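# Fold the towel in half end to end

## Task

Fold the towel once, bringing one end over onto the other so their edges roughly coincide, with no additional folds; the result must lie flat and entirely on the table, away from the basket, with no bumps or raised parts. Then release it and pull the grippers away; it only counts if the fold stays in place without the robot holding it.

## Robot and tools

Robot: two arms, left_arm and right_arm, each ending in a parallel-jaw gripper. Bases in the scene frame: left_arm at (-0.039, +0.236, 0), right_arm at (+0.005, -0.297, 0), both yawed slightly (quat_wxyz about (0.995, 0, 0, -0.10)). The fingers point along the gripper's own +z axis and close along its y axis. The reported end_effector_position is the point between the pads, roughly 1 cm short of the fingertips. Joint ranges (rad): waist -2.618 to 3.054, shoulder 0 to 3.142, elbow 0 to 3.142, wrist pitch and wrist yaw -1.571 to 1.571, wrist roll -2.094 to 2.094. Elbows cannot go fully straight.

Scene frame: origin on the table surface midway between the arms, +x out across the table, +z upward, left_arm on the +y side. The arm names do not mean sides of any image.

execute_actions(actions): actions is a list of actions run in sequence; an empty list only fetches state and images. Each action is a table of 1 to 15 rows, one row per control step of 1/30 s; if fewer than 15 rows, the last row repeats to fill 0.5 s. Every row is a single list of 14 numbers in [-1, 1] covering both arms: left dx, dy, dz, rx, ry, rz, opening, then right dx, dy, dz, rx, ry, rz, opening. Send all 14 even when one arm stays still. dx to rz are an offset, in the gripper's own axes (not the scene frame), from that gripper's measured pose at the start of the action (for the first action of a call, the last pose a result reported). Each row is measured from that same start, not added to the previous row. Scale: 1.0 equals 0.6 m for dx, dy, dz and 180 degrees for the rotation vector rx, ry, rz. Opening is absolute, not an offset: +1 fully open (0.094 m), -1 closed. Each control step the commanded pose is clipped to within 70 mm and 16 degrees of the current measured pose, so a large offset may need several actions; the arm stops at its last clipped pose, so send the remainder next. Position wins over orientation when both cannot be met.

move(target, speed, blocking): target is one row of 14 numbers laid out exactly as above, offsets in gripper axes from the pose in the latest result that shows one; opening absolute and sent at the start. Both grippers travel straight lines that finish together, lasting 0.5 to 10 s (cut off at 10 s). speed is each arm's top path speed in m/s, 0.002 to 0.5, default 0.25; rotation is limited to twice that in rad/s. Paths ignore obstacles and the other arm, and real motion can lag, wander or overshoot speed, especially with a nearly straight arm. Faster contact means harder impact; aiming deeper past a contact presses harder. blocking=false returns after 0.5 s while motion continues; until a result shows it ended, further actions and moves are refused, so call wait or stop first. The result adds a move: line giving the ending (done, off_target, moving, held, fault; if only one arm is named the other is done), limits that acted (paced = pose clipped; held = some steps blocked, after which the arm may jump faster), and each gripper's remaining distance to its pose.

wait(seconds): 0 to 10 s with each arm holding its last command; returns early if a running move ends. stop(): brakes a running move (needs room; fingers keep moving). zoom_image(camera, region): camera is cam_high, cam_left_wrist or cam_right_wrist; region [x0, y0, x1, y1] in that image's pixels, top-left origin, at most 504 by 504. read_manual(section): returns licence texts only, section "licences". finished_scene(scene): ends the current scene given its number; irreversible, and the towel must already be folded and stable.

Results: the state line gives each gripper's end_effector_position (m) and end_effector_quat_wxyz in the scene frame; printed positions can be off, more at long reach. Hand target lines show where the controller now drives each gripper. grip_measured is the finger opening on the command scale; the last Joint positions value is the opening in metres (each gripper may read up to about 1 mm off). Step readings list positions at some steps; HELD marks steps where that arm was held back. A pose unreachable line means a clearance check altered or blocked that arm's command. FAULT lines mean an arm stopped. Joint torques include offsets, friction and noise. Images come in the order cam_high (504x504, fixed pinhole), cam_left_wrist and cam_right_wrist (616x616 fisheye on each hand); calibration matrices are supplied and may be slightly off.

Holding and sag: arms tend to settle a centimetre or more below the target, and repeated zero offsets let them sink further. To keep an arm in place, send the offset back to its desired pose in the first call of a reply and zeros afterwards, aiming higher if it still droops. The robot keeps its last command while you think.

Gripping cloth: to hold, command an opening below grip_measured, about 0.03 below for a firm grip; a thin layer of towel receives less force, so pinch well. Objects may occasionally be tugged or nudged.

Typical order: view the towel, open both grippers, lower them to the two corners of one short end, close, lift a little, carry that end over to meet the far end with edges aligned, lay it down flat, open, then lift and move both arms away. Keep the towel off the basket and fully on the table.

Avoid: pushing anything off the table, letting the arms collide or press on each other, dropping or slipping the towel, slamming into the table or pushing hard. Motors heat under load: MOTOR HOT warns from 75 °C, at 90 °C that arm halts for 10 s, at 100 °C it goes limp and falls. Keep motions smooth and short, since robot time and effort matter.

Each tool is called as name(argument=value, ...) on one line, values as JSON.

## Session

execute_actions(actions=[])

Scene clock: 0.00 s.
left_arm: end_effector_position=(+0.1282, -0.1816, +0.0581) grip_measured=+1.000 end_effector_quat_wxyz=(+0.296, +0.310, +0.897, -0.107) | right_arm: end_effector_position=(+0.2518, -0.3707, +0.0439) grip_measured=+1.000 end_effector_quat_wxyz=(+0.229, +0.167, +0.958, -0.037)
Joint positions: left_arm=[-1.129  1.868  1.18  -0.35  -0.373 -0.568  0.094] | right_arm=[-0.079  1.146  0.526 -0.483  0.026  0.064  0.094]
Joint velocities: left_arm=[-0.017  0.002 -0.002 -0.022  0.007 -0.081  0.   ] | right_arm=[ 0.012  0.002 -0.007  0.007 -0.081 -0.066  0.   ]
Joint torques (N m, as the arm reports them, + toward a larger angle): no reading
Hand target (left_arm): +0.128, -0.179, +0.057; +0.294, +0.311, +0.898, -0.100
Hand target (right_arm): +0.258, -0.373, +0.051; +0.243, +0.167, +0.955, -0.039

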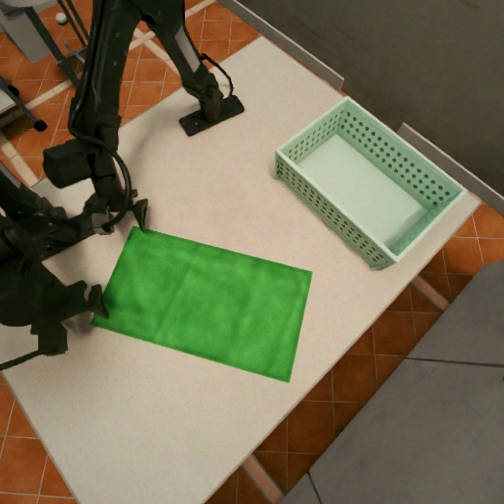

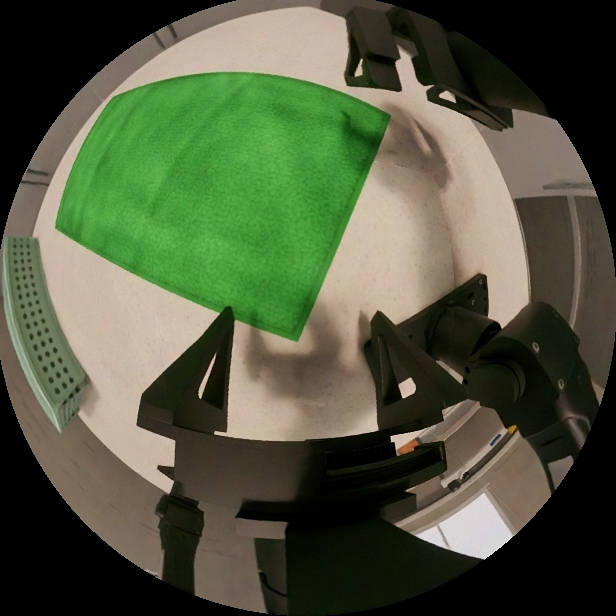

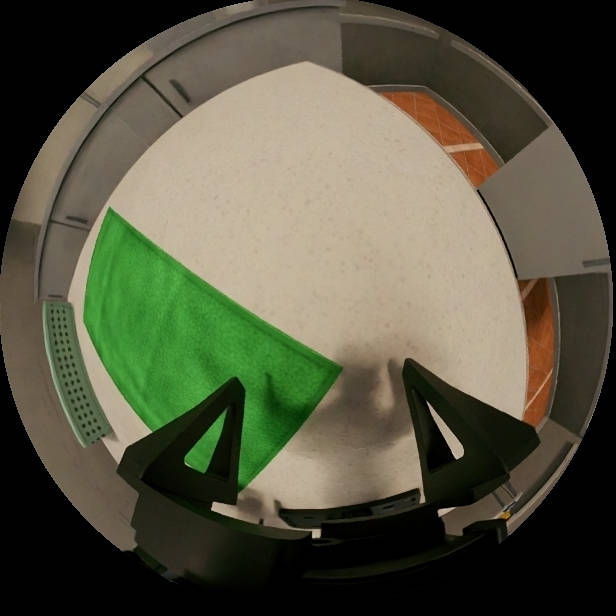

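move(target=[0.042,0.003,0.027,0.04,0,0.053,0.1,0.046,0.008,-0.004,0,0,0,0.1], speed=0.1)

Scene clock: 9.97 s.
left_arm: end_effector_position=(+0.1177, -0.1805, +0.0276) grip_measured=+0.103 end_effector_quat_wxyz=(+0.283, +0.403, +0.859, -0.138) | right_arm: end_effector_position=(+0.2339, -0.3598, +0.0342) grip_measured=+0.102 end_effector_quat_wxyz=(+0.230, +0.168, +0.958, -0.035)
Joint positions: left_arm=[-1.102  1.868  1.028 -0.133 -0.244 -0.356  0.052] | right_arm=[-0.048  1.059  0.441 -0.486  0.036  0.094  0.052]
Joint velocities: left_arm=[-0.012  0.007  0.007 -0.022 -0.007 -0.037  0.   ] | right_arm=[-0.017 -0.007 -0.022  0.007  0.007  0.007  0.   ]
Joint torques (N m, as the arm reports them, + toward a larger angle): left_arm=[  0.92 -11.51   5.49   1.33  -0.08   0.05] | right_arm=[ 0.65 -4.43  5.95  1.18  0.14  0.08]
Hand target (left_arm): +0.121, -0.174, +0.030; +0.283, +0.402, +0.860, -0.138
Hand target (right_arm): +0.229, -0.358, +0.033; +0.229, +0.167, +0.958, -0.037
Off the commanded pose (left_arm): 0.008 m, 0 deg.
Off the commanded pose (right_arm): 0.005 m, 0 deg.
move: done
camera_calibration (this result's frames):
cam_left_wrist: T_world_to_cam=[[-0.742016, -0.663906, 0.0929593, -0.0348121], [-0.634189, 0.74012, 0.223665, 0.217712], [-0.217294, 0.107009, -0.970223, 0.187029], [0, 0, 0, 1]] pos_world=[0.15288, -0.204259, 0.136001]
cam_right_wrist: T_world_to_cam=[[-0.461035, -0.878102, -0.128002, -0.198557], [-0.887217, 0.458907, 0.0474259, 0.411344], [0.0170963, 0.135431, -0.990639, 0.168347], [0, 0, 0, 1]] pos_world=[0.270531, -0.385922, 0.121847]

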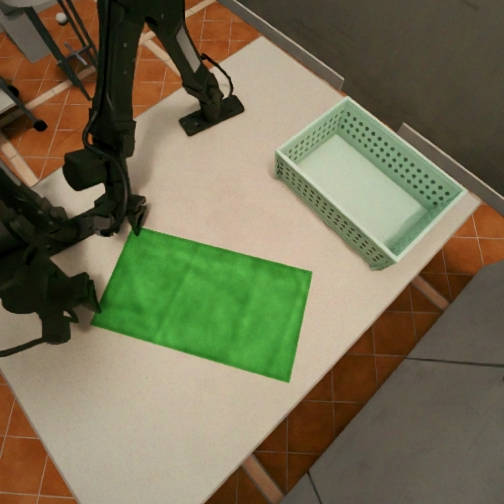

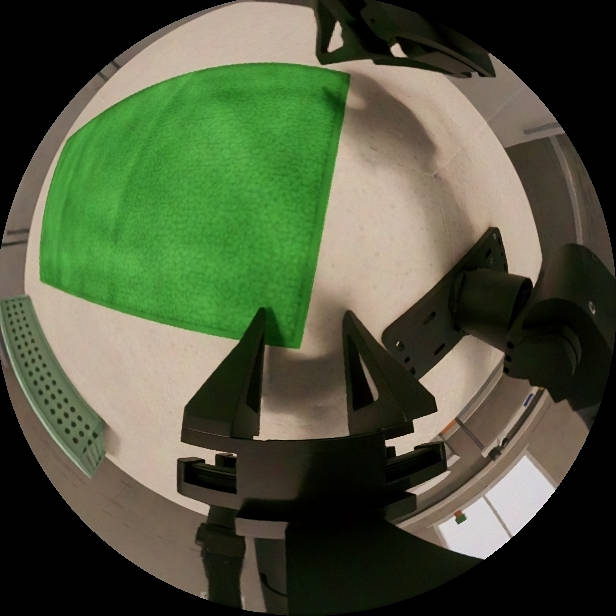

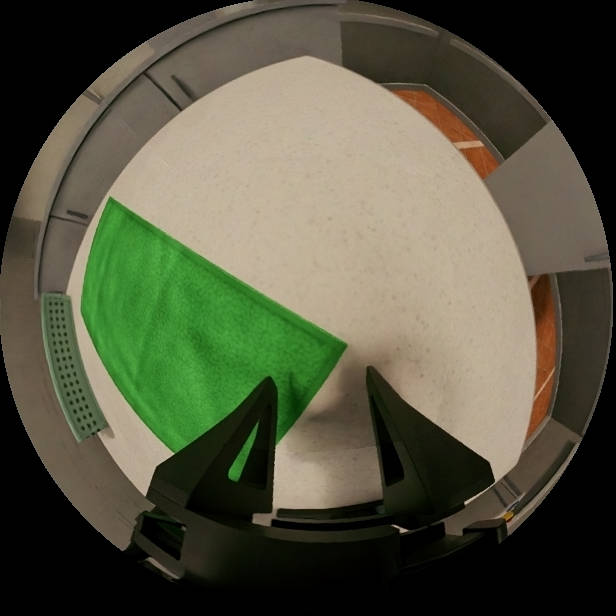

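move(target=[0.022,0.016,0.026,0,0,0,0.1,0.021,0.006,0.042,0,0,0,0.1], speed=0.04)

Scene clock: 12.20 s.
left_arm: end_effector_position=(+0.1224, -0.1840, +0.0221) grip_measured=+0.103 end_effector_quat_wxyz=(+0.295, +0.400, +0.854, -0.153) | right_arm: end_effector_position=(+0.2349, -0.3573, +0.0102) grip_measured=+0.102 end_effector_quat_wxyz=(+0.228, +0.168, +0.958, -0.032)
Joint positions: left_arm=[-1.091  1.883  0.994 -0.041 -0.236 -0.343  0.052] | right_arm=[-0.036  1.13   0.372 -0.349  0.037  0.107  0.052]
Joint velocities: left_arm=[-0.002  0.002 -0.012 -0.007 -0.007 -0.007 -0.001] | right_arm=[ 0.017 -0.012  0.007  0.037 -0.066 -0.022 -0.   ]
Joint torques (N m, as the arm reports them, + toward a larger angle): left_arm=[ 0.8  -8.5   5.31  1.36 -0.04  0.05] | right_arm=[ 0.66 -1.88  5.61  1.52  0.11  0.08]
Hand target (left_arm): +0.124, -0.174, +0.008; +0.283, +0.403, +0.859, -0.138
Hand target (right_arm): +0.235, -0.357, +0.007; +0.230, +0.168, +0.958, -0.035
Off the commanded pose (left_arm): 0.018 m, 2 deg.
Off the commanded pose (right_arm): 0.004 m, 0 deg.
move: off_target (left_arm)
camera_calibration (this result's frames):
cam_left_wrist: T_world_to_cam=[[-0.745547, -0.657334, 0.109868, -0.0318342], [-0.633667, 0.750242, 0.188689, 0.227097], [-0.206459, 0.0710568, -0.975872, 0.175216], [0, 0, 0, 1]] pos_world=[0.156345, -0.203753, 0.131636]
cam_right_wrist: T_world_to_cam=[[-0.461648, -0.877232, -0.1317, -0.198467], [-0.886953, 0.458815, 0.0529413, 0.412027], [0.0139839, 0.141252, -0.989875, 0.146996], [0, 0, 0, 1]] pos_world=[0.271771, -0.38391, 0.0975563]

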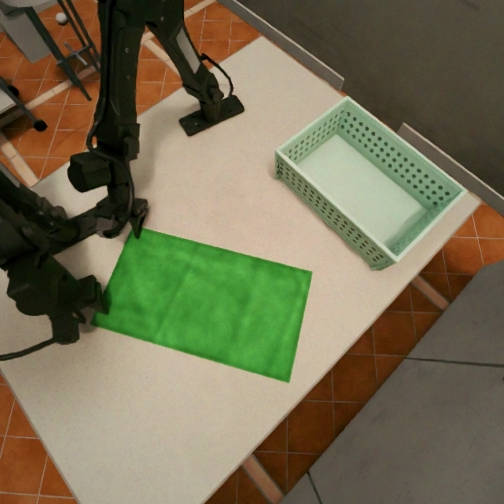

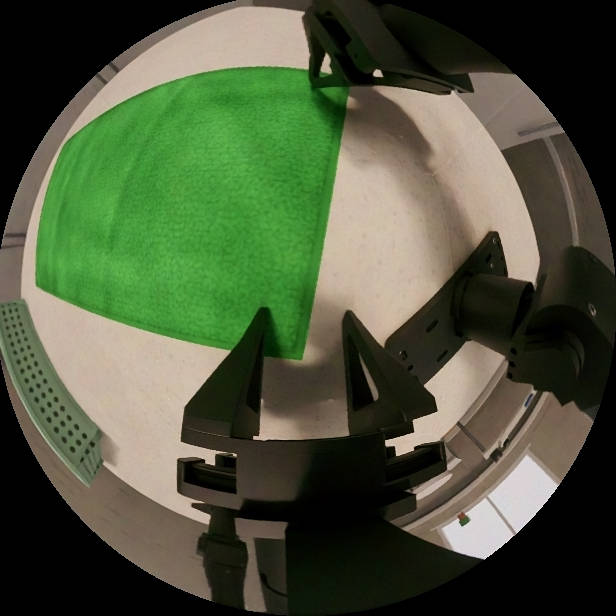

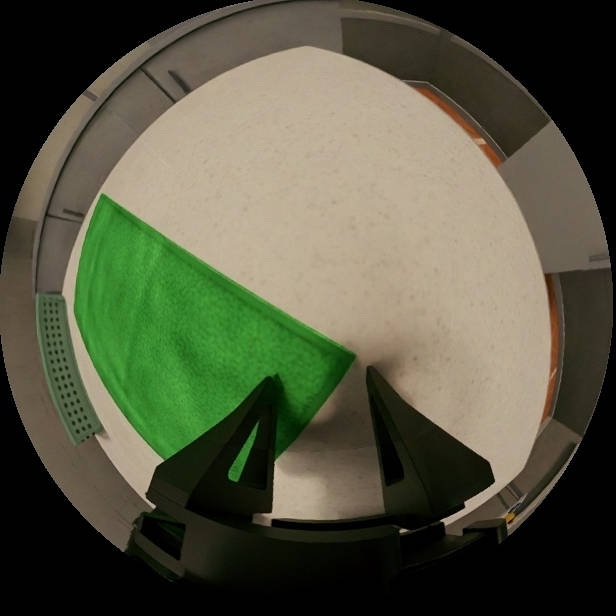

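move(target=[0.048,0.008,0.028,0,0.04,0,0.1,0.01,0,0.015,0,0,0,0.1], speed=0.04)

Scene clock: 14.63 s.
left_arm: end_effector_position=(+0.1213, -0.1880, +0.0195) grip_measured=+0.103 end_effector_quat_wxyz=(+0.287, +0.403, +0.855, -0.158) | right_arm: end_effector_position=(+0.2364, -0.3576, +0.0065) grip_measured=+0.102 end_effector_quat_wxyz=(+0.232, +0.168, +0.957, -0.033)
Joint positions: left_arm=[-1.087  1.899  1.009 -0.044 -0.214 -0.344  0.052] | right_arm=[-0.036  1.143  0.356 -0.312  0.037  0.107  0.052]
Joint velocities: left_arm=[-0.002 -0.012  0.002 -0.007  0.022  0.007 -0.001] | right_arm=[ 0.002  0.007  0.012  0.037 -0.095  0.037 -0.   ]
Joint torques (N m, as the arm reports them, + toward a larger angle): left_arm=[ 0.95 -6.65  8.15  0.73  0.17 -0.11] | right_arm=[ 0.04 -1.42  5.19  1.51  0.04  0.02]
Hand target (left_arm): +0.117, -0.171, -0.007; +0.241, +0.408, +0.871, -0.128
Hand target (right_arm): +0.233, -0.357, -0.000; +0.228, +0.168, +0.959, -0.032
Off the commanded pose (left_arm): 0.033 m, 7 deg.
Off the commanded pose (right_arm): 0.008 m, 1 deg.
move: off_target (left_arm)
camera_calibration (this result's frames):
cam_left_wrist: T_world_to_cam=[[-0.749358, -0.650312, 0.124725, -0.0335372], [-0.62332, 0.756337, 0.19856, 0.22965], [-0.22346, 0.071049, -0.97212, 0.174808], [0, 0, 0, 1]] pos_world=[0.157077, -0.207923, 0.128518]
cam_right_wrist: T_world_to_cam=[[-0.460755, -0.877333, -0.134132, -0.198804], [-0.887232, 0.459211, 0.0440994, 0.413961], [0.0229052, 0.139326, -0.989982, 0.140595], [0, 0, 0, 1]] pos_world=[0.272459, -0.384102, 0.0942647]

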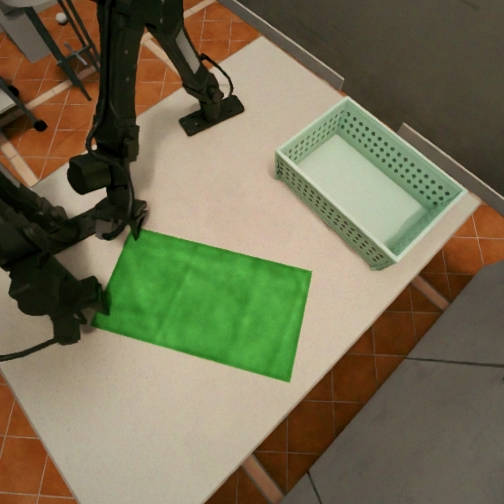

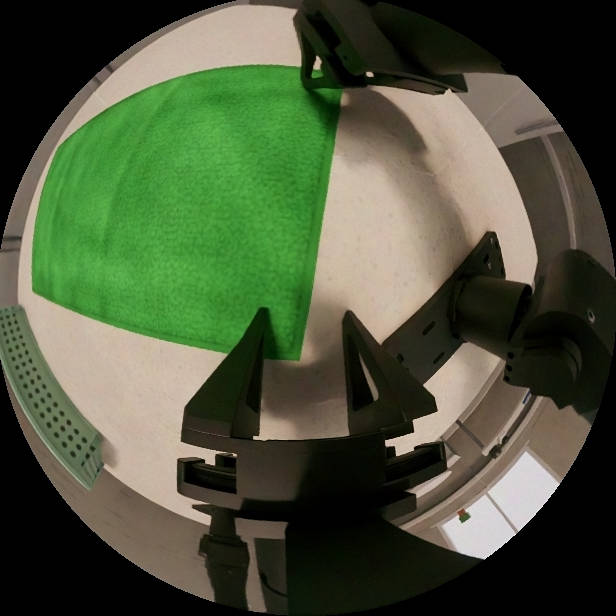

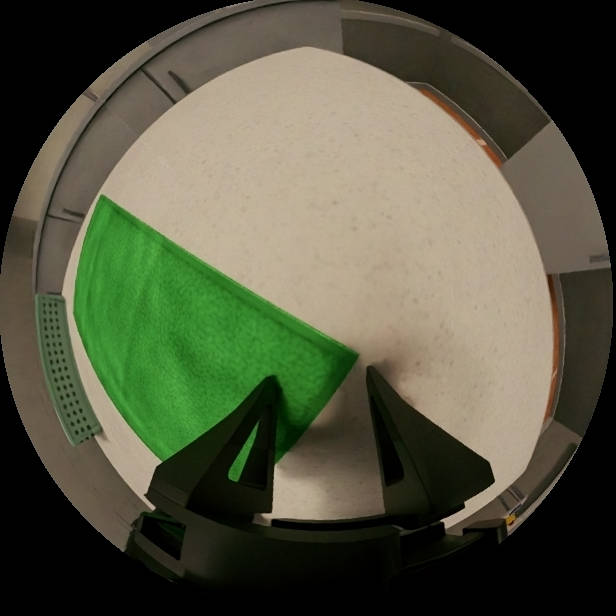

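execute_actions(actions=[[[0.018,0.005,0.018,-0.02,0,0,0,0.006,0.005,0.012,0,0,0,0]],[[0.018,0.018,0.018,-0.01,0,0,-0.35,0.006,0.015,0.012,0,0,0,-0.35]],[[0.018,0.018,0.018,0,0,0,-0.7,0.006,0.015,0.012,0,0,0,-0.7]],[[0.018,0.015,0.018,0,0,0,-1,0.006,0.012,0.012,0,0,0,-1]]])

move(target=[-0.05,0.02,-0.08,0,0,0,-1,-0.045,0.01,-0.075,0,0,0,-1], speed=0.08)

Scene clock: 17.97 s.
left_arm: end_effector_position=(+0.1411, -0.2047, +0.0239) grip_measured=-0.980 end_effector_quat_wxyz=(+0.351, +0.371, +0.839, -0.190) | right_arm: end_effector_position=(+0.2657, -0.3395, +0.0057) grip_measured=-0.955 end_effector_quat_wxyz=(+0.270, +0.170, +0.947, -0.026)
Joint positions: left_arm=[-1.076  1.941  0.963  0.191 -0.268 -0.339  0.001] | right_arm=[ 0.09   1.233  0.356 -0.15   0.087  0.225  0.002]
Joint velocities: left_arm=[-0.012  0.002 -0.007  0.066 -0.022  0.007 -0.001] | right_arm=[ 0.002 -0.017 -0.022 -0.037  0.007  0.051  0.   ]
Joint torques (N m, as the arm reports them, + toward a larger angle): left_arm=[ 0.87 -9.03  5.14  1.55 -0.05  0.07] | right_arm=[ 0.7  -1.99  5.52  1.42  0.12  0.06]
Hand target (left_arm): +0.143, -0.195, +0.009; +0.340, +0.375, +0.844, -0.176
Hand target (right_arm): +0.260, -0.337, -0.002; +0.258, +0.169, +0.951, -0.027
Off the commanded pose (left_arm): 0.018 m, 2 deg.
Off the commanded pose (right_arm): 0.010 m, 1 deg.
Step readings (end_effector_position; steps 1 to 15: 1st action; 16 to 30: 2nd action; 31 to 45: 3rd action; 46 to 60: 4th action):
0: left_arm (+0.1213, -0.1882, +0.0196) | right_arm (+0.2364, -0.3576, +0.0065)
1: left_arm (+0.1227, -0.1886, +0.0207) | right_arm (+0.2367, -0.3575, +0.0064)
2: left_arm (+0.1240, -0.1892, +0.0208) | right_arm (+0.2375, -0.3570, +0.0059)
4: left_arm (+0.1251, -0.1903, +0.0199) | right_arm (+0.2391, -0.3565, +0.0055)
8: left_arm (+0.1262, -0.1915, +0.0203) | right_arm (+0.2407, -0.3567, +0.0058)
15: left_arm (+0.1272, -0.1918, +0.0204) | right_arm (+0.2412, -0.3568, +0.0059)
16: left_arm (+0.1277, -0.1925, +0.0209) | right_arm (+0.2418, -0.3563, +0.0058)
17: left_arm (+0.1284, -0.1934, +0.0213) | right_arm (+0.2435, -0.3534, +0.0054)
19: left_arm (+0.1292, -0.1945, +0.0209) | right_arm (+0.2465, -0.3503, +0.0053)
23: left_arm (+0.1303, -0.1960, +0.0215) | right_arm (+0.2485, -0.3502, +0.0055)
30: left_arm (+0.1305, -0.1969, +0.0217) | right_arm (+0.2490, -0.3503, +0.0055)
31: left_arm (+0.1309, -0.1973, +0.0218) | right_arm (+0.2497, -0.3496, +0.0055)
32: left_arm (+0.1317, -0.1978, +0.0220) | right_arm (+0.2517, -0.3468, +0.0053)
34: left_arm (+0.1338, -0.1970, +0.0214) | right_arm (+0.2548, -0.3438, +0.0052)
38: left_arm (+0.1366, -0.1979, +0.0228) | right_arm (+0.2569, -0.3437, +0.0054)
45: left_arm (+0.1368, -0.2003, +0.0248) | right_arm (+0.2574, -0.3438, +0.0054)
46: left_arm (+0.1371, -0.2009, +0.0248) | right_arm (+0.2581, -0.3433, +0.0054)
47: left_arm (+0.1376, -0.2019, +0.0251) | right_arm (+0.2602, -0.3412, +0.0054)
49: left_arm (+0.1392, -0.2024, +0.0239) | right_arm (+0.2631, -0.3396, +0.0054)
53: left_arm (+0.1408, -0.2025, +0.0220) | right_arm (+0.2652, -0.3395, +0.0056)
60: end_effector_position above
camera_calibration (this result's frames):
cam_left_wrist: T_world_to_cam=[[-0.732636, -0.664489, 0.147308, -0.035901], [-0.665704, 0.744658, 0.048193, 0.260913], [-0.141718, -0.0627553, -0.987916, 0.146105], [0, 0, 0, 1]] pos_world=[0.168094, -0.208978, 0.137054]
cam_right_wrist: T_world_to_cam=[[-0.44895, -0.877106, -0.170669, -0.172347], [-0.887718, 0.459605, -0.0268418, 0.432376], [0.101983, 0.139455, -0.984963, 0.11556], [0, 0, 0, 1]] pos_world=[0.294668, -0.366004, 0.0960135]

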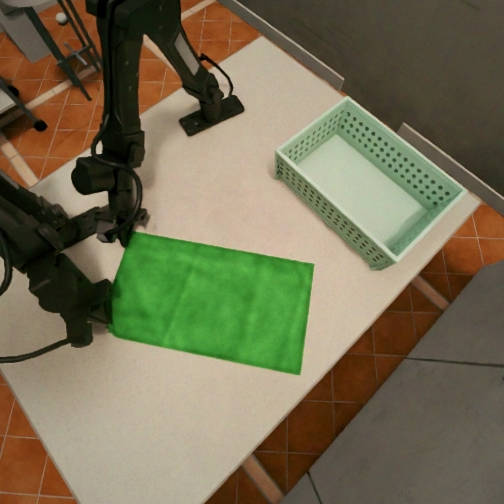

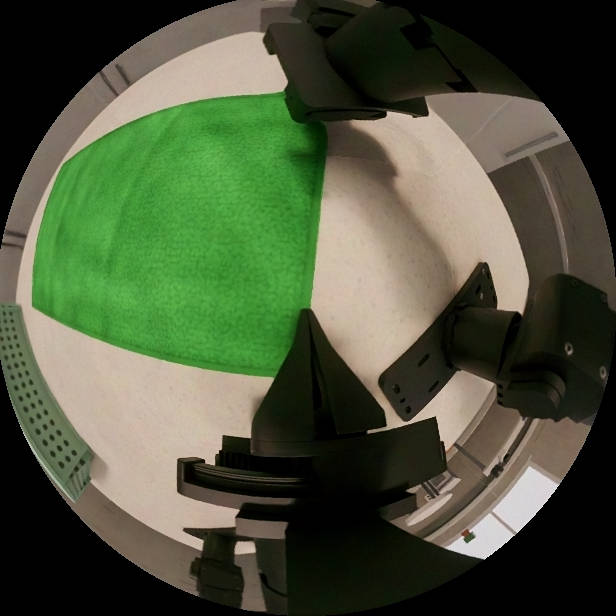

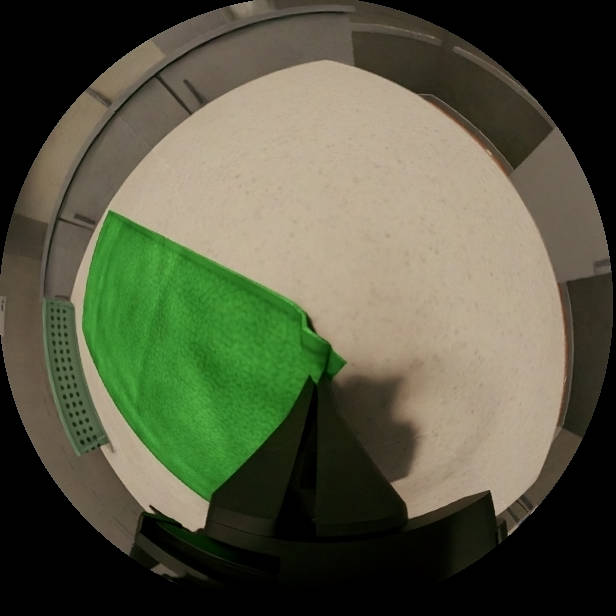

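Scene clock: 19.30 s.
left_arm: end_effector_position=(+0.1402, -0.1898, +0.0790) grip_measured=-0.980 end_effector_quat_wxyz=(+0.357, +0.369, +0.835, -0.199) | right_arm: end_effector_position=(+0.2558, -0.3351, +0.0390) grip_measured=-0.955 end_effector_quat_wxyz=(+0.246, +0.170, +0.954, -0.024)
Joint positions: left_arm=[-1.065  1.755  0.963  0.033 -0.257 -0.329  0.001] | right_arm=[ 0.103  1.114  0.474 -0.438  0.087  0.238  0.002]
Joint velocities: left_arm=[ 0.002 -0.007 -0.017 -0.095 -0.022 -0.051 -0.   ] | right_arm=[-0.007 -0.017 -0.002 -0.081  0.022  0.037 -0.   ]
Joint torques (N m, as the arm reports them, + toward a larger angle): left_arm=[ 0.82 -9.89  7.99  1.28 -0.04  0.07] | right_arm=[ 0.66 -5.01 10.35  1.21  0.17  0.06]
Hand target (left_arm): +0.143, -0.183, +0.078; +0.351, +0.371, +0.838, -0.190
Hand target (right_arm): +0.267, -0.336, +0.057; +0.270, +0.170, +0.947, -0.026
Off the commanded pose (left_arm): 0.007 m, 1 deg.
Off the commanded pose (right_arm): 0.022 m, 3 deg.
move: off_target (right_arm)
camera_calibration (this result's frames):
cam_left_wrist: T_world_to_cam=[[-0.7357, -0.658483, 0.158572, -0.0341186], [-0.663578, 0.747655, 0.0260031, 0.248628], [-0.13568, -0.0860944, -0.987005, 0.19601], [0, 0, 0, 1]] pos_world=[0.166478, -0.191479, 0.192408]
cam_right_wrist: T_world_to_cam=[[-0.456015, -0.875674, -0.158888, -0.165481], [-0.88834, 0.458672, 0.0217085, 0.420372], [0.0538678, 0.151046, -0.987058, 0.165067], [0, 0, 0, 1]] pos_world=[0.289079, -0.362653, 0.127512]

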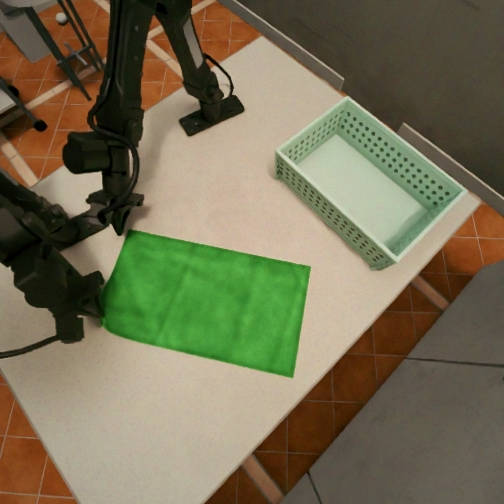

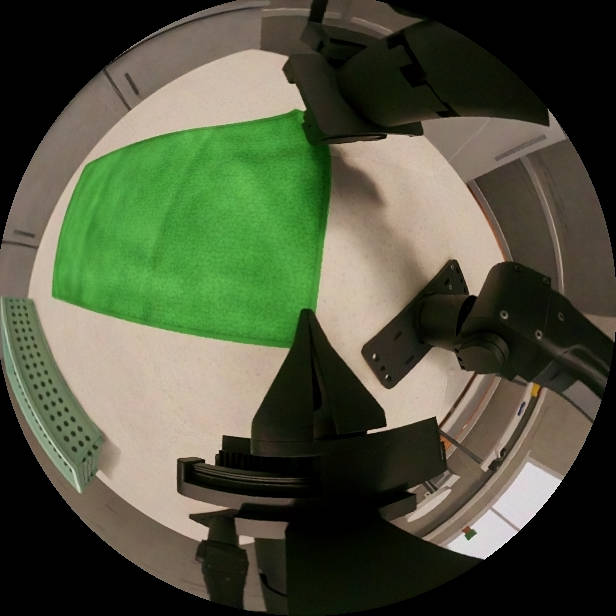

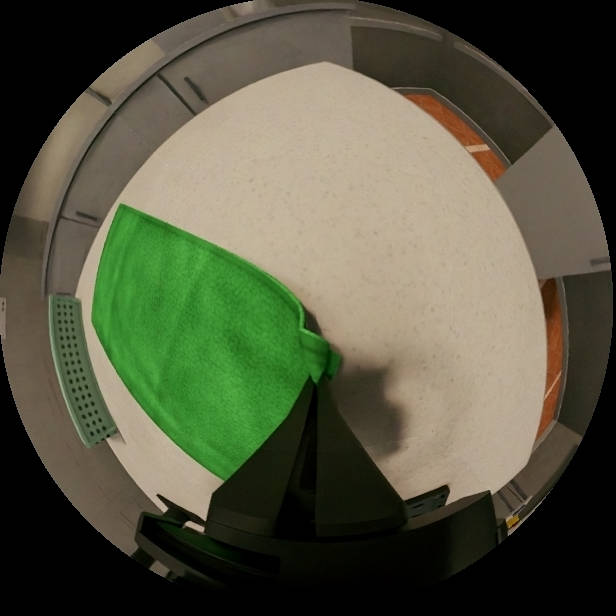

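move(target=[0.064,0.004,0.013,-0.02,0.135,0.02,0.1,-0.02,-0.01,-0.01,-0.08,0,0,-1], speed=0.12)

Scene clock: 23.23 s.
left_arm: end_effector_position=(+0.1229, -0.1759, +0.0480) grip_measured=+0.097 end_effector_quat_wxyz=(+0.199, +0.422, +0.880, -0.087) | right_arm: end_effector_position=(+0.2557, -0.3395, +0.0430) grip_measured=-0.955 end_effector_quat_wxyz=(+0.259, +0.141, +0.950, +0.097)
Joint positions: left_arm=[-1.058  1.916  1.298 -0.545 -0.168 -0.337  0.052] | right_arm=[-0.184  1.123  0.474 -0.44  -0.301 -0.011  0.002]
Joint velocities: left_arm=[-0.017 -0.017 -0.017 -0.081 -0.007 -0.095 -0.001] | right_arm=[ 0.012 -0.017 -0.002 -0.022 -0.022  0.007 -0.001]
Joint torques (N m, as the arm reports them, + toward a larger angle): left_arm=[ 0.84 -9.25 10.25  0.81 -0.06 -0.02] | right_arm=[-0.78 -2.19  9.29  1.18 -0.25 -0.09]
Hand target (left_arm): +0.127, -0.174, +0.046; +0.191, +0.417, +0.885, -0.081
Hand target (right_arm): +0.261, -0.342, +0.050; +0.266, +0.139, +0.949, +0.099
Off the commanded pose (left_arm): 0.005 m, 1 deg.
Off the commanded pose (right_arm): 0.010 m, 1 deg.
move: done
camera_calibration (this result's frames):
cam_left_wrist: T_world_to_cam=[[-0.739563, -0.670394, 0.0601517, -0.0296447], [-0.592734, 0.691012, 0.413725, 0.190212], [-0.318924, 0.270322, -0.908413, 0.245724], [0, 0, 0, 1]] pos_world=[0.169188, -0.217737, 0.146306]
cam_right_wrist: T_world_to_cam=[[-0.337817, -0.86462, -0.371903, -0.185998], [-0.937065, 0.346011, 0.0467555, 0.395394], [0.0882567, 0.364292, -0.927093, 0.230652], [0, 0, 0, 1]] pos_world=[0.28732, -0.381653, 0.126176]

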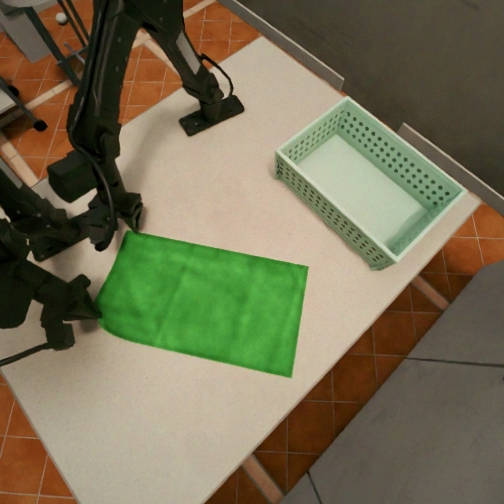

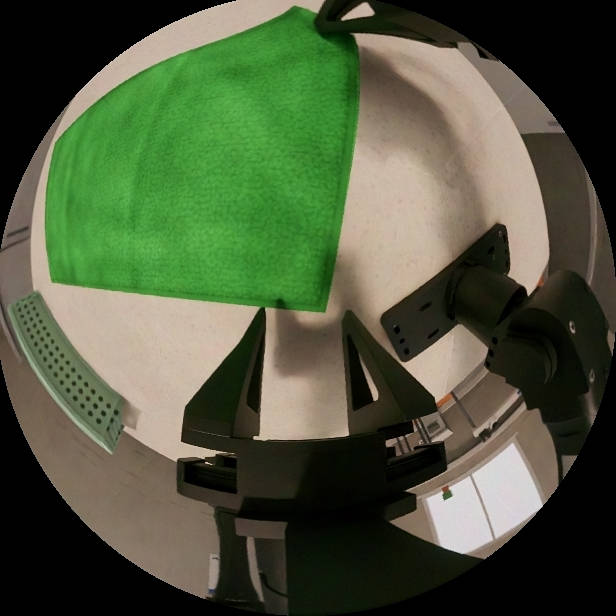

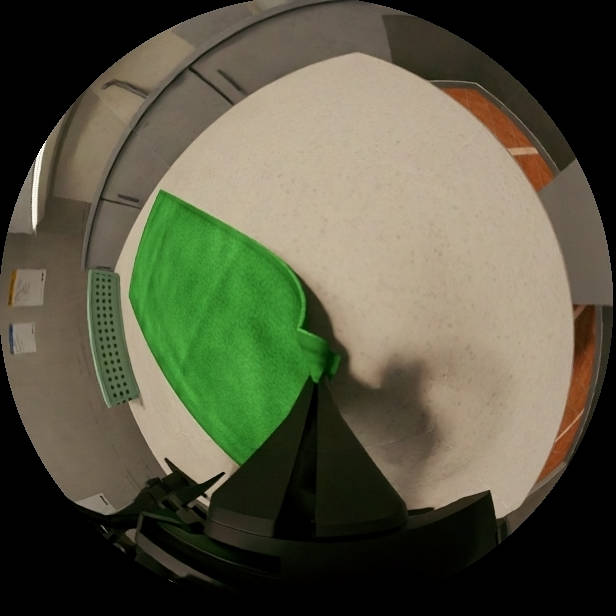

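move(target=[0.022,-0.004,0.075,0,0.01,0,0.1,-0.012,0,-0.005,0,0,0,-1], speed=0.05)

Scene clock: 25.07 s.
left_arm: end_effector_position=(+0.1269, -0.1916, +0.0203) grip_measured=+0.097 end_effector_quat_wxyz=(+0.203, +0.421, +0.879, -0.095) | right_arm: end_effector_position=(+0.2547, -0.3389, +0.0424) grip_measured=-0.955 end_effector_quat_wxyz=(+0.257, +0.141, +0.951, +0.098)
Joint positions: left_arm=[-1.058  2.005  1.298 -0.44  -0.163 -0.337  0.052] | right_arm=[-0.184  1.123  0.474 -0.445 -0.302 -0.012  0.002]
Joint velocities: left_arm=[-0.002  0.002 -0.012  0.007 -0.007  0.007  0.001] | right_arm=[ 0.002  0.002  0.002  0.037 -0.022 -0.081  0.   ]
Joint torques (N m, as the arm reports them, + toward a larger angle): left_arm=[ 0.59 -8.97  6.05  1.05 -0.01 -0.01] | right_arm=[-0.34 -1.73  9.6   1.13 -0.14 -0.02]
Hand target (left_arm): +0.126, -0.182, +0.002; +0.185, +0.423, +0.883, -0.081
Hand target (right_arm): +0.260, -0.342, +0.049; +0.260, +0.141, +0.950, +0.097
Off the commanded pose (left_arm): 0.021 m, 3 deg.
Off the commanded pose (right_arm): 0.009 m, 0 deg.
move: off_target (left_arm)
camera_calibration (this result's frames):
cam_left_wrist: T_world_to_cam=[[-0.741023, -0.667673, 0.0714059, -0.0351174], [-0.591344, 0.699266, 0.401671, 0.216579], [-0.318117, 0.255422, -0.912996, 0.22318], [0, 0, 0, 1]] pos_world=[0.173047, -0.231899, 0.119276]
cam_right_wrist: T_world_to_cam=[[-0.338476, -0.864075, -0.372571, -0.185627], [-0.937249, 0.344786, 0.0518425, 0.393673], [0.0836616, 0.366739, -0.926554, 0.231997], [0, 0, 0, 1]] pos_world=[0.28673, -0.381211, 0.125389]

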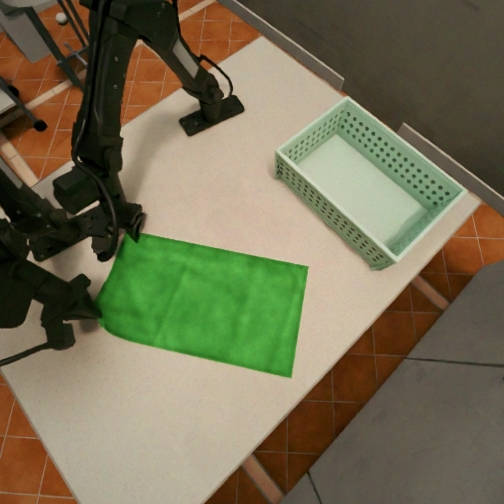

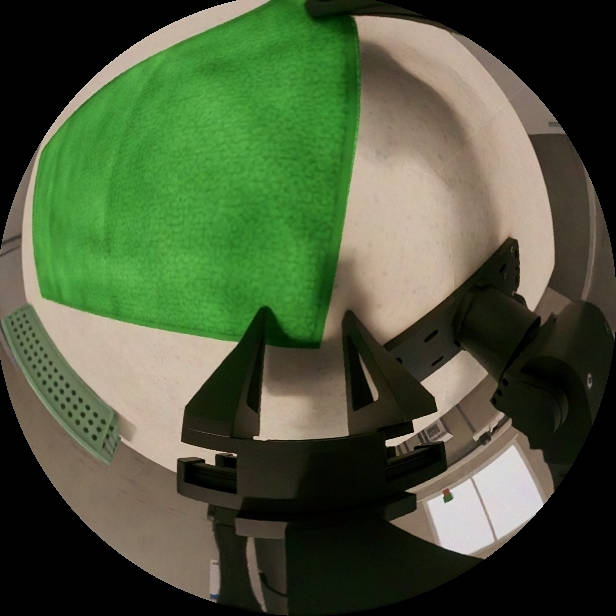

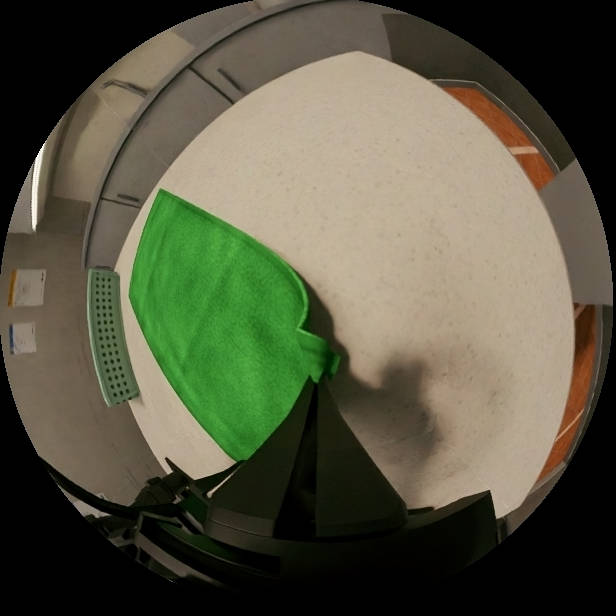

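Press more firmly, then close.

execute_actions(actions=[[[0.04,0,0.04,0,0.022,0,0.1,-0.012,0,-0.005,0,0,0,-1]],[[0.04,0,0.04,0,0.022,0,-0.1,-0.012,0,-0.005,0,0,0,-1],[0.04,0,0.04,0,0.022,0,-0.1,-0.012,0,-0.005,0,0,0,-1],[0.04,0,0.04,0,0.022,0,-0.2,-0.012,0,-0.005,0,0,0,-1],[0.04,0,0.04,0,0.022,0,-0.3,-0.012,0,-0.005,0,0,0,-1],[0.04,0,0.04,0,0.022,0,-0.4,-0.012,0,-0.005,0,0,0,-1],[0.04,0,0.04,0,0.022,0,-0.5,-0.012,0,-0.005,0,0,0,-1]],[[0.04,0,0.04,0,0.022,0,-1,-0.012,0,-0.005,0,0,0,-1]]])

Scene clock: 27.80 s.
left_arm: end_effector_position=(+0.1328, -0.2105, +0.0196) grip_measured=-0.961 end_effector_quat_wxyz=(+0.227, +0.412, +0.874, -0.123) | right_arm: end_effector_position=(+0.2515, -0.3376, +0.0407) grip_measured=-0.955 end_effector_quat_wxyz=(+0.250, +0.143, +0.953, +0.100)
Joint positions: left_arm=[-1.058  2.031  1.298 -0.339 -0.163 -0.344  0.002] | right_arm=[-0.184  1.123  0.474 -0.461 -0.302 -0.012  0.002]
Joint velocities: left_arm=[-0.002 -0.007 -0.012 -0.007 -0.022  0.022 -0.   ] | right_arm=[ 0.002  0.012  0.012 -0.007 -0.051  0.007  0.   ]
Joint torques (N m, as the arm reports them, + toward a larger angle): left_arm=[ 0.04 -7.75  6.26  0.9   0.08 -0.07] | right_arm=[-0.36 -1.62  9.58  1.11 -0.15 -0.03]
Hand target (left_arm): +0.124, -0.195, -0.012; +0.189, +0.418, +0.883, -0.096
Hand target (right_arm): +0.257, -0.341, +0.047; +0.252, +0.142, +0.952, +0.099
Off the commanded pose (left_arm): 0.037 m, 6 deg.
Off the commanded pose (right_arm): 0.009 m, 0 deg.
Step readings (end_effector_position; steps 1 to 15: 1st action; 16 to 30: 2nd action; 31 to 45: 3rd action):
0: left_arm (+0.1269, -0.1917, +0.0203) | right_arm (+0.2547, -0.3389, +0.0424)
1: left_arm (+0.1268, -0.1918, +0.0194) | right_arm (+0.2546, -0.3388, +0.0424)
2: left_arm (+0.1270, -0.1925, +0.0184) | right_arm (+0.2545, -0.3388, +0.0423)
4: left_arm (+0.1276, -0.1941, +0.0189) | right_arm (+0.2542, -0.3387, +0.0421)
8: left_arm (+0.1281, -0.1956, +0.0190) | right_arm (+0.2540, -0.3386, +0.0420)
15: left_arm (+0.1283, -0.1964, +0.0191) | right_arm (+0.2538, -0.3385, +0.0419)
16: left_arm (+0.1285, -0.1968, +0.0189) | right_arm (+0.2537, -0.3385, +0.0419)
17: left_arm (+0.1291, -0.1980, +0.0189) | right_arm (+0.2537, -0.3384, +0.0418)
19: left_arm (+0.1302, -0.1999, +0.0190) | right_arm (+0.2534, -0.3383, +0.0417)
23: left_arm (+0.1311, -0.2027, +0.0192) | right_arm (+0.2528, -0.3381, +0.0414)
30: left_arm (+0.1311, -0.2030, +0.0192) | right_arm (+0.2526, -0.3380, +0.0413)
31: left_arm (+0.1314, -0.2035, +0.0192) | right_arm (+0.2525, -0.3380, +0.0412)
32: left_arm (+0.1317, -0.2055, +0.0194) | right_arm (+0.2523, -0.3379, +0.0411)
34: left_arm (+0.1322, -0.2085, +0.0193) | right_arm (+0.2519, -0.3377, +0.0409)
38: left_arm (+0.1328, -0.2104, +0.0196) | right_arm (+0.2515, -0.3376, +0.0407)
45: end_effector_position above
camera_calibration (this result's frames):
cam_left_wrist: T_world_to_cam=[[-0.738749, -0.665639, 0.105709, -0.0438106], [-0.603063, 0.722867, 0.337311, 0.241339], [-0.300941, 0.185439, -0.93544, 0.2127], [0, 0, 0, 1]] pos_world=[0.177188, -0.243061, 0.122193]
cam_right_wrist: T_world_to_cam=[[-0.344018, -0.861857, -0.372631, -0.184105], [-0.936359, 0.34443, 0.0678293, 0.389333], [0.069886, 0.372251, -0.925497, 0.23547], [0, 0, 0, 1]] pos_world=[0.284764, -0.380424, 0.122916]

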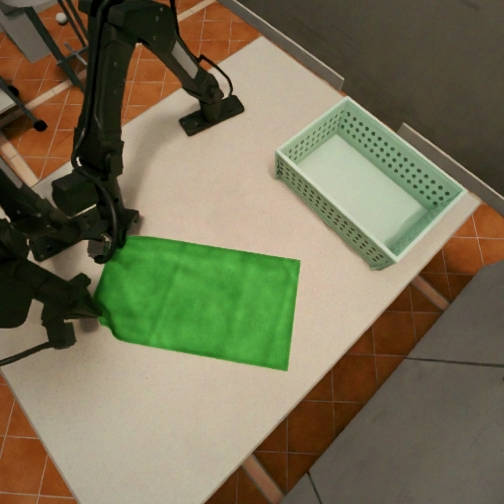

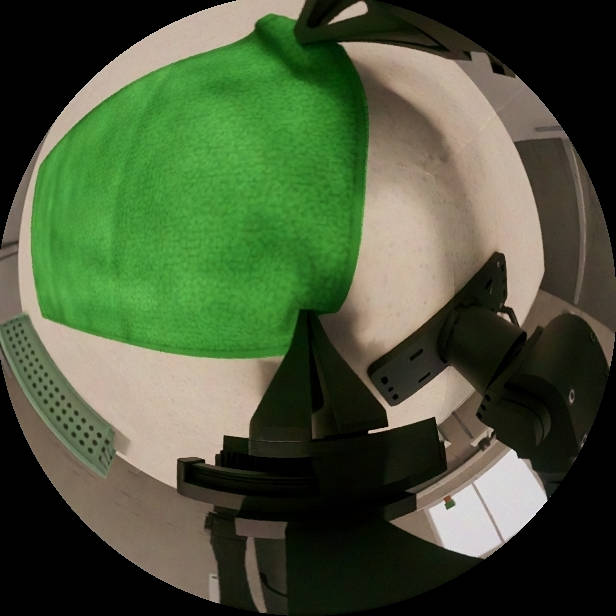

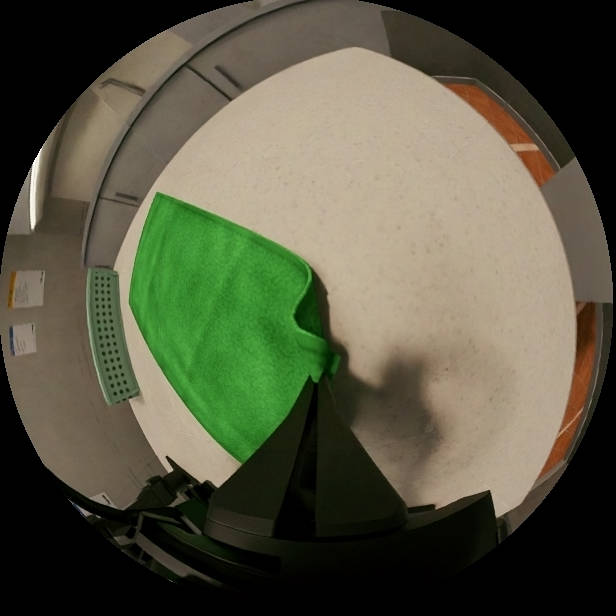

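move(target=[-0.117,0.102,-0.282,0,0,0,-1,-0.167,0.143,-0.191,0,0,0,-1], speed=0.1)

Scene clock: 32.20 s.
left_arm: end_effector_position=(+0.1668, -0.1543, +0.1916) grip_measured=-0.961 end_effector_quat_wxyz=(+0.231, +0.412, +0.873, -0.123) | right_arm: end_effector_position=(+0.2892, -0.3017, +0.1918) grip_measured=-0.955 end_effector_quat_wxyz=(+0.233, +0.145, +0.957, +0.099)
Joint positions: left_arm=[-0.919  1.749  1.62  -0.921 -0.098 -0.219  0.002] | right_arm=[ 0.061  1.186  1.13  -1.035 -0.186  0.21   0.002]
Joint velocities: left_arm=[ 0.012  0.012  0.012 -0.066 -0.037  0.022 -0.001] | right_arm=[ 0.012 -0.007  0.022 -0.037 -0.051  0.037  0.   ]
Joint torques (N m, as the arm reports them, + toward a larger angle): left_arm=[  0.74 -10.2   10.61   0.92   0.01   0.06] | right_arm=[ 0.59 -3.2  10.65  1.25  0.03  0.03]
Hand target (left_arm): +0.168, -0.149, +0.199; +0.228, +0.411, +0.874, -0.123
Hand target (right_arm): +0.296, -0.302, +0.205; +0.249, +0.142, +0.953, +0.097
Off the commanded pose (left_arm): 0.009 m, 0 deg.
Off the commanded pose (right_arm): 0.016 m, 2 deg.
move: off_target (right_arm)
camera_calibration (this result's frames):
cam_left_wrist: T_world_to_cam=[[-0.740278, -0.664259, 0.103676, 0.00142464], [-0.604018, 0.72485, 0.331291, 0.164806], [-0.295213, 0.182625, -0.937815, 0.372456], [0, 0, 0, 1]] pos_world=[0.210554, -0.186533, 0.294549]
cam_right_wrist: T_world_to_cam=[[-0.356542, -0.860569, -0.36373, -0.0816177], [-0.9335, 0.344032, 0.10109, 0.39464], [0.0381393, 0.375585, -0.926003, 0.369588], [0, 0, 0, 1]] pos_world=[0.325201, -0.344818, 0.272658]

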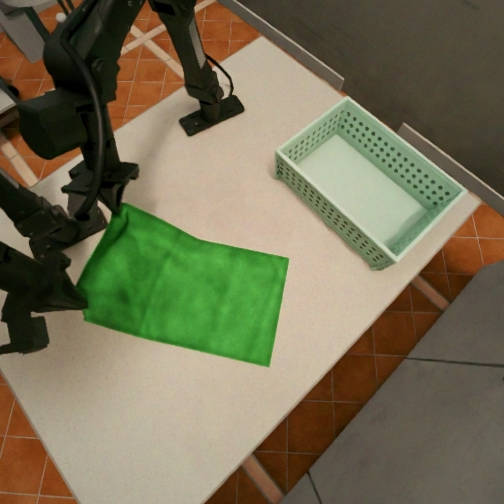

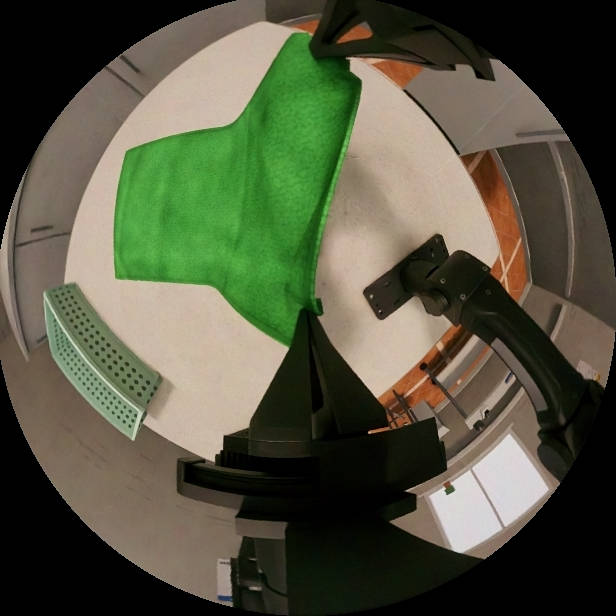

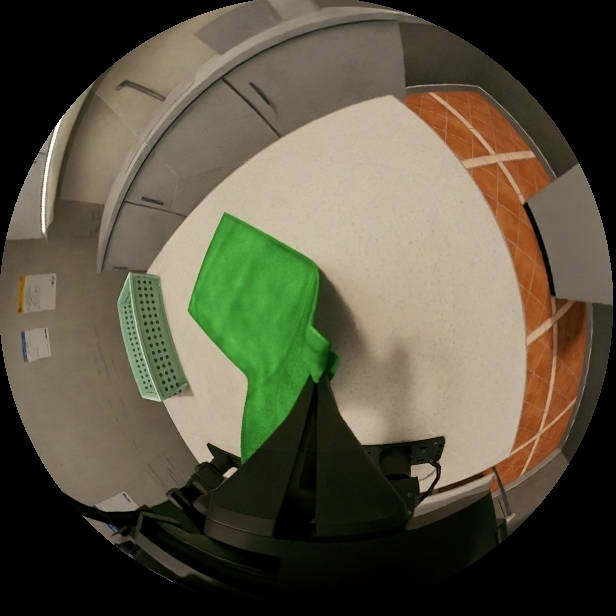

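move(target=[-0.006,0.337,0.021,-0.03,0,0,-1,-0.172,0.215,0.168,0,-0.04,0,-1], speed=0.1)

Scene clock: 36.80 s.
left_arm: end_effector_position=(+0.3248, -0.0353, +0.1764) grip_measured=-0.961 end_effector_quat_wxyz=(+0.252, +0.401, +0.877, -0.081) | right_arm: end_effector_position=(+0.4354, -0.2033, +0.1567) grip_measured=-0.955 end_effector_quat_wxyz=(+0.253, +0.146, +0.953, +0.079)
Joint positions: left_arm=[-0.41   1.784  1.598 -0.853  0.062  0.222  0.002] | right_arm=[ 0.425  1.73   1.454 -0.761  0.039  0.521  0.002]
Joint velocities: left_arm=[ 0.012 -0.002 -0.007 -0.066  0.007  0.022 -0.001] | right_arm=[-0.002 -0.002  0.022 -0.007  0.066 -0.022  0.001]
Joint torques (N m, as the arm reports them, + toward a larger angle): left_arm=[ 0.56 -8.98 10.72  1.13  0.07  0.03] | right_arm=[ 0.19 -9.84 11.28  1.67  0.26  0.05]
Hand target (left_arm): +0.328, -0.035, +0.178; +0.251, +0.401, +0.877, -0.082
Hand target (right_arm): +0.452, -0.202, +0.181; +0.293, +0.149, +0.941, +0.085
Off the commanded pose (left_arm): 0.005 m, 0 deg.
Off the commanded pose (right_arm): 0.030 m, 5 deg.
move: off_target (right_arm)
camera_calibration (this result's frames):
cam_left_wrist: T_world_to_cam=[[-0.711616, -0.702306, 0.019196, 0.203202], [-0.659709, 0.677352, 0.325542, 0.196451], [-0.241632, 0.218997, -0.945333, 0.368306], [0, 0, 0, 1]] pos_world=[0.363197, -0.0710147, 0.280318]
cam_right_wrist: T_world_to_cam=[[-0.35862, -0.869872, -0.338695, 0.0375535], [-0.930458, 0.362288, 0.0547302, 0.510468], [0.0750968, 0.334769, -0.939303, 0.272304], [0, 0, 0, 1]] pos_world=[0.467987, -0.243428, 0.240557]

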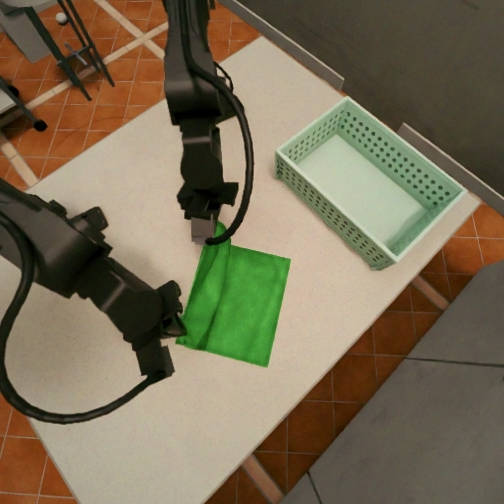

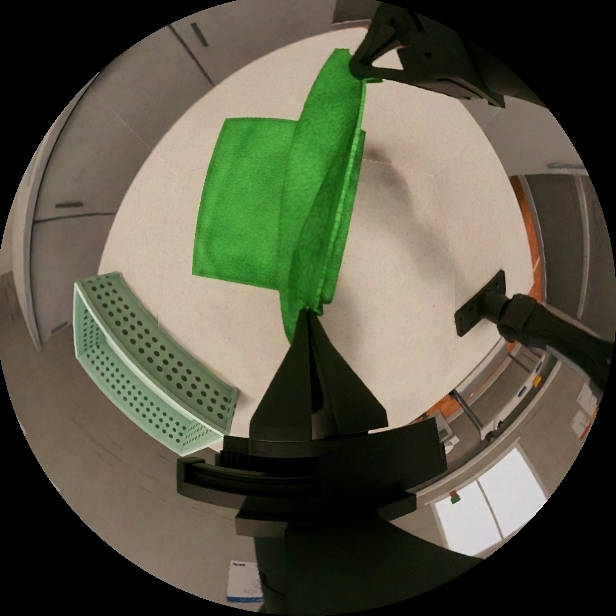

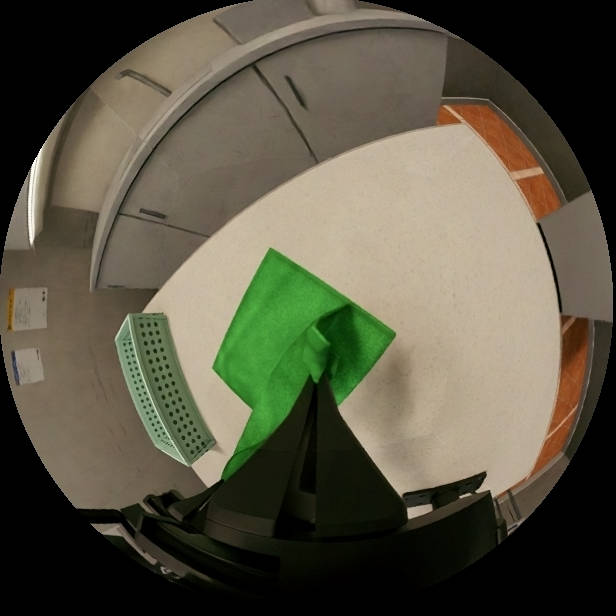

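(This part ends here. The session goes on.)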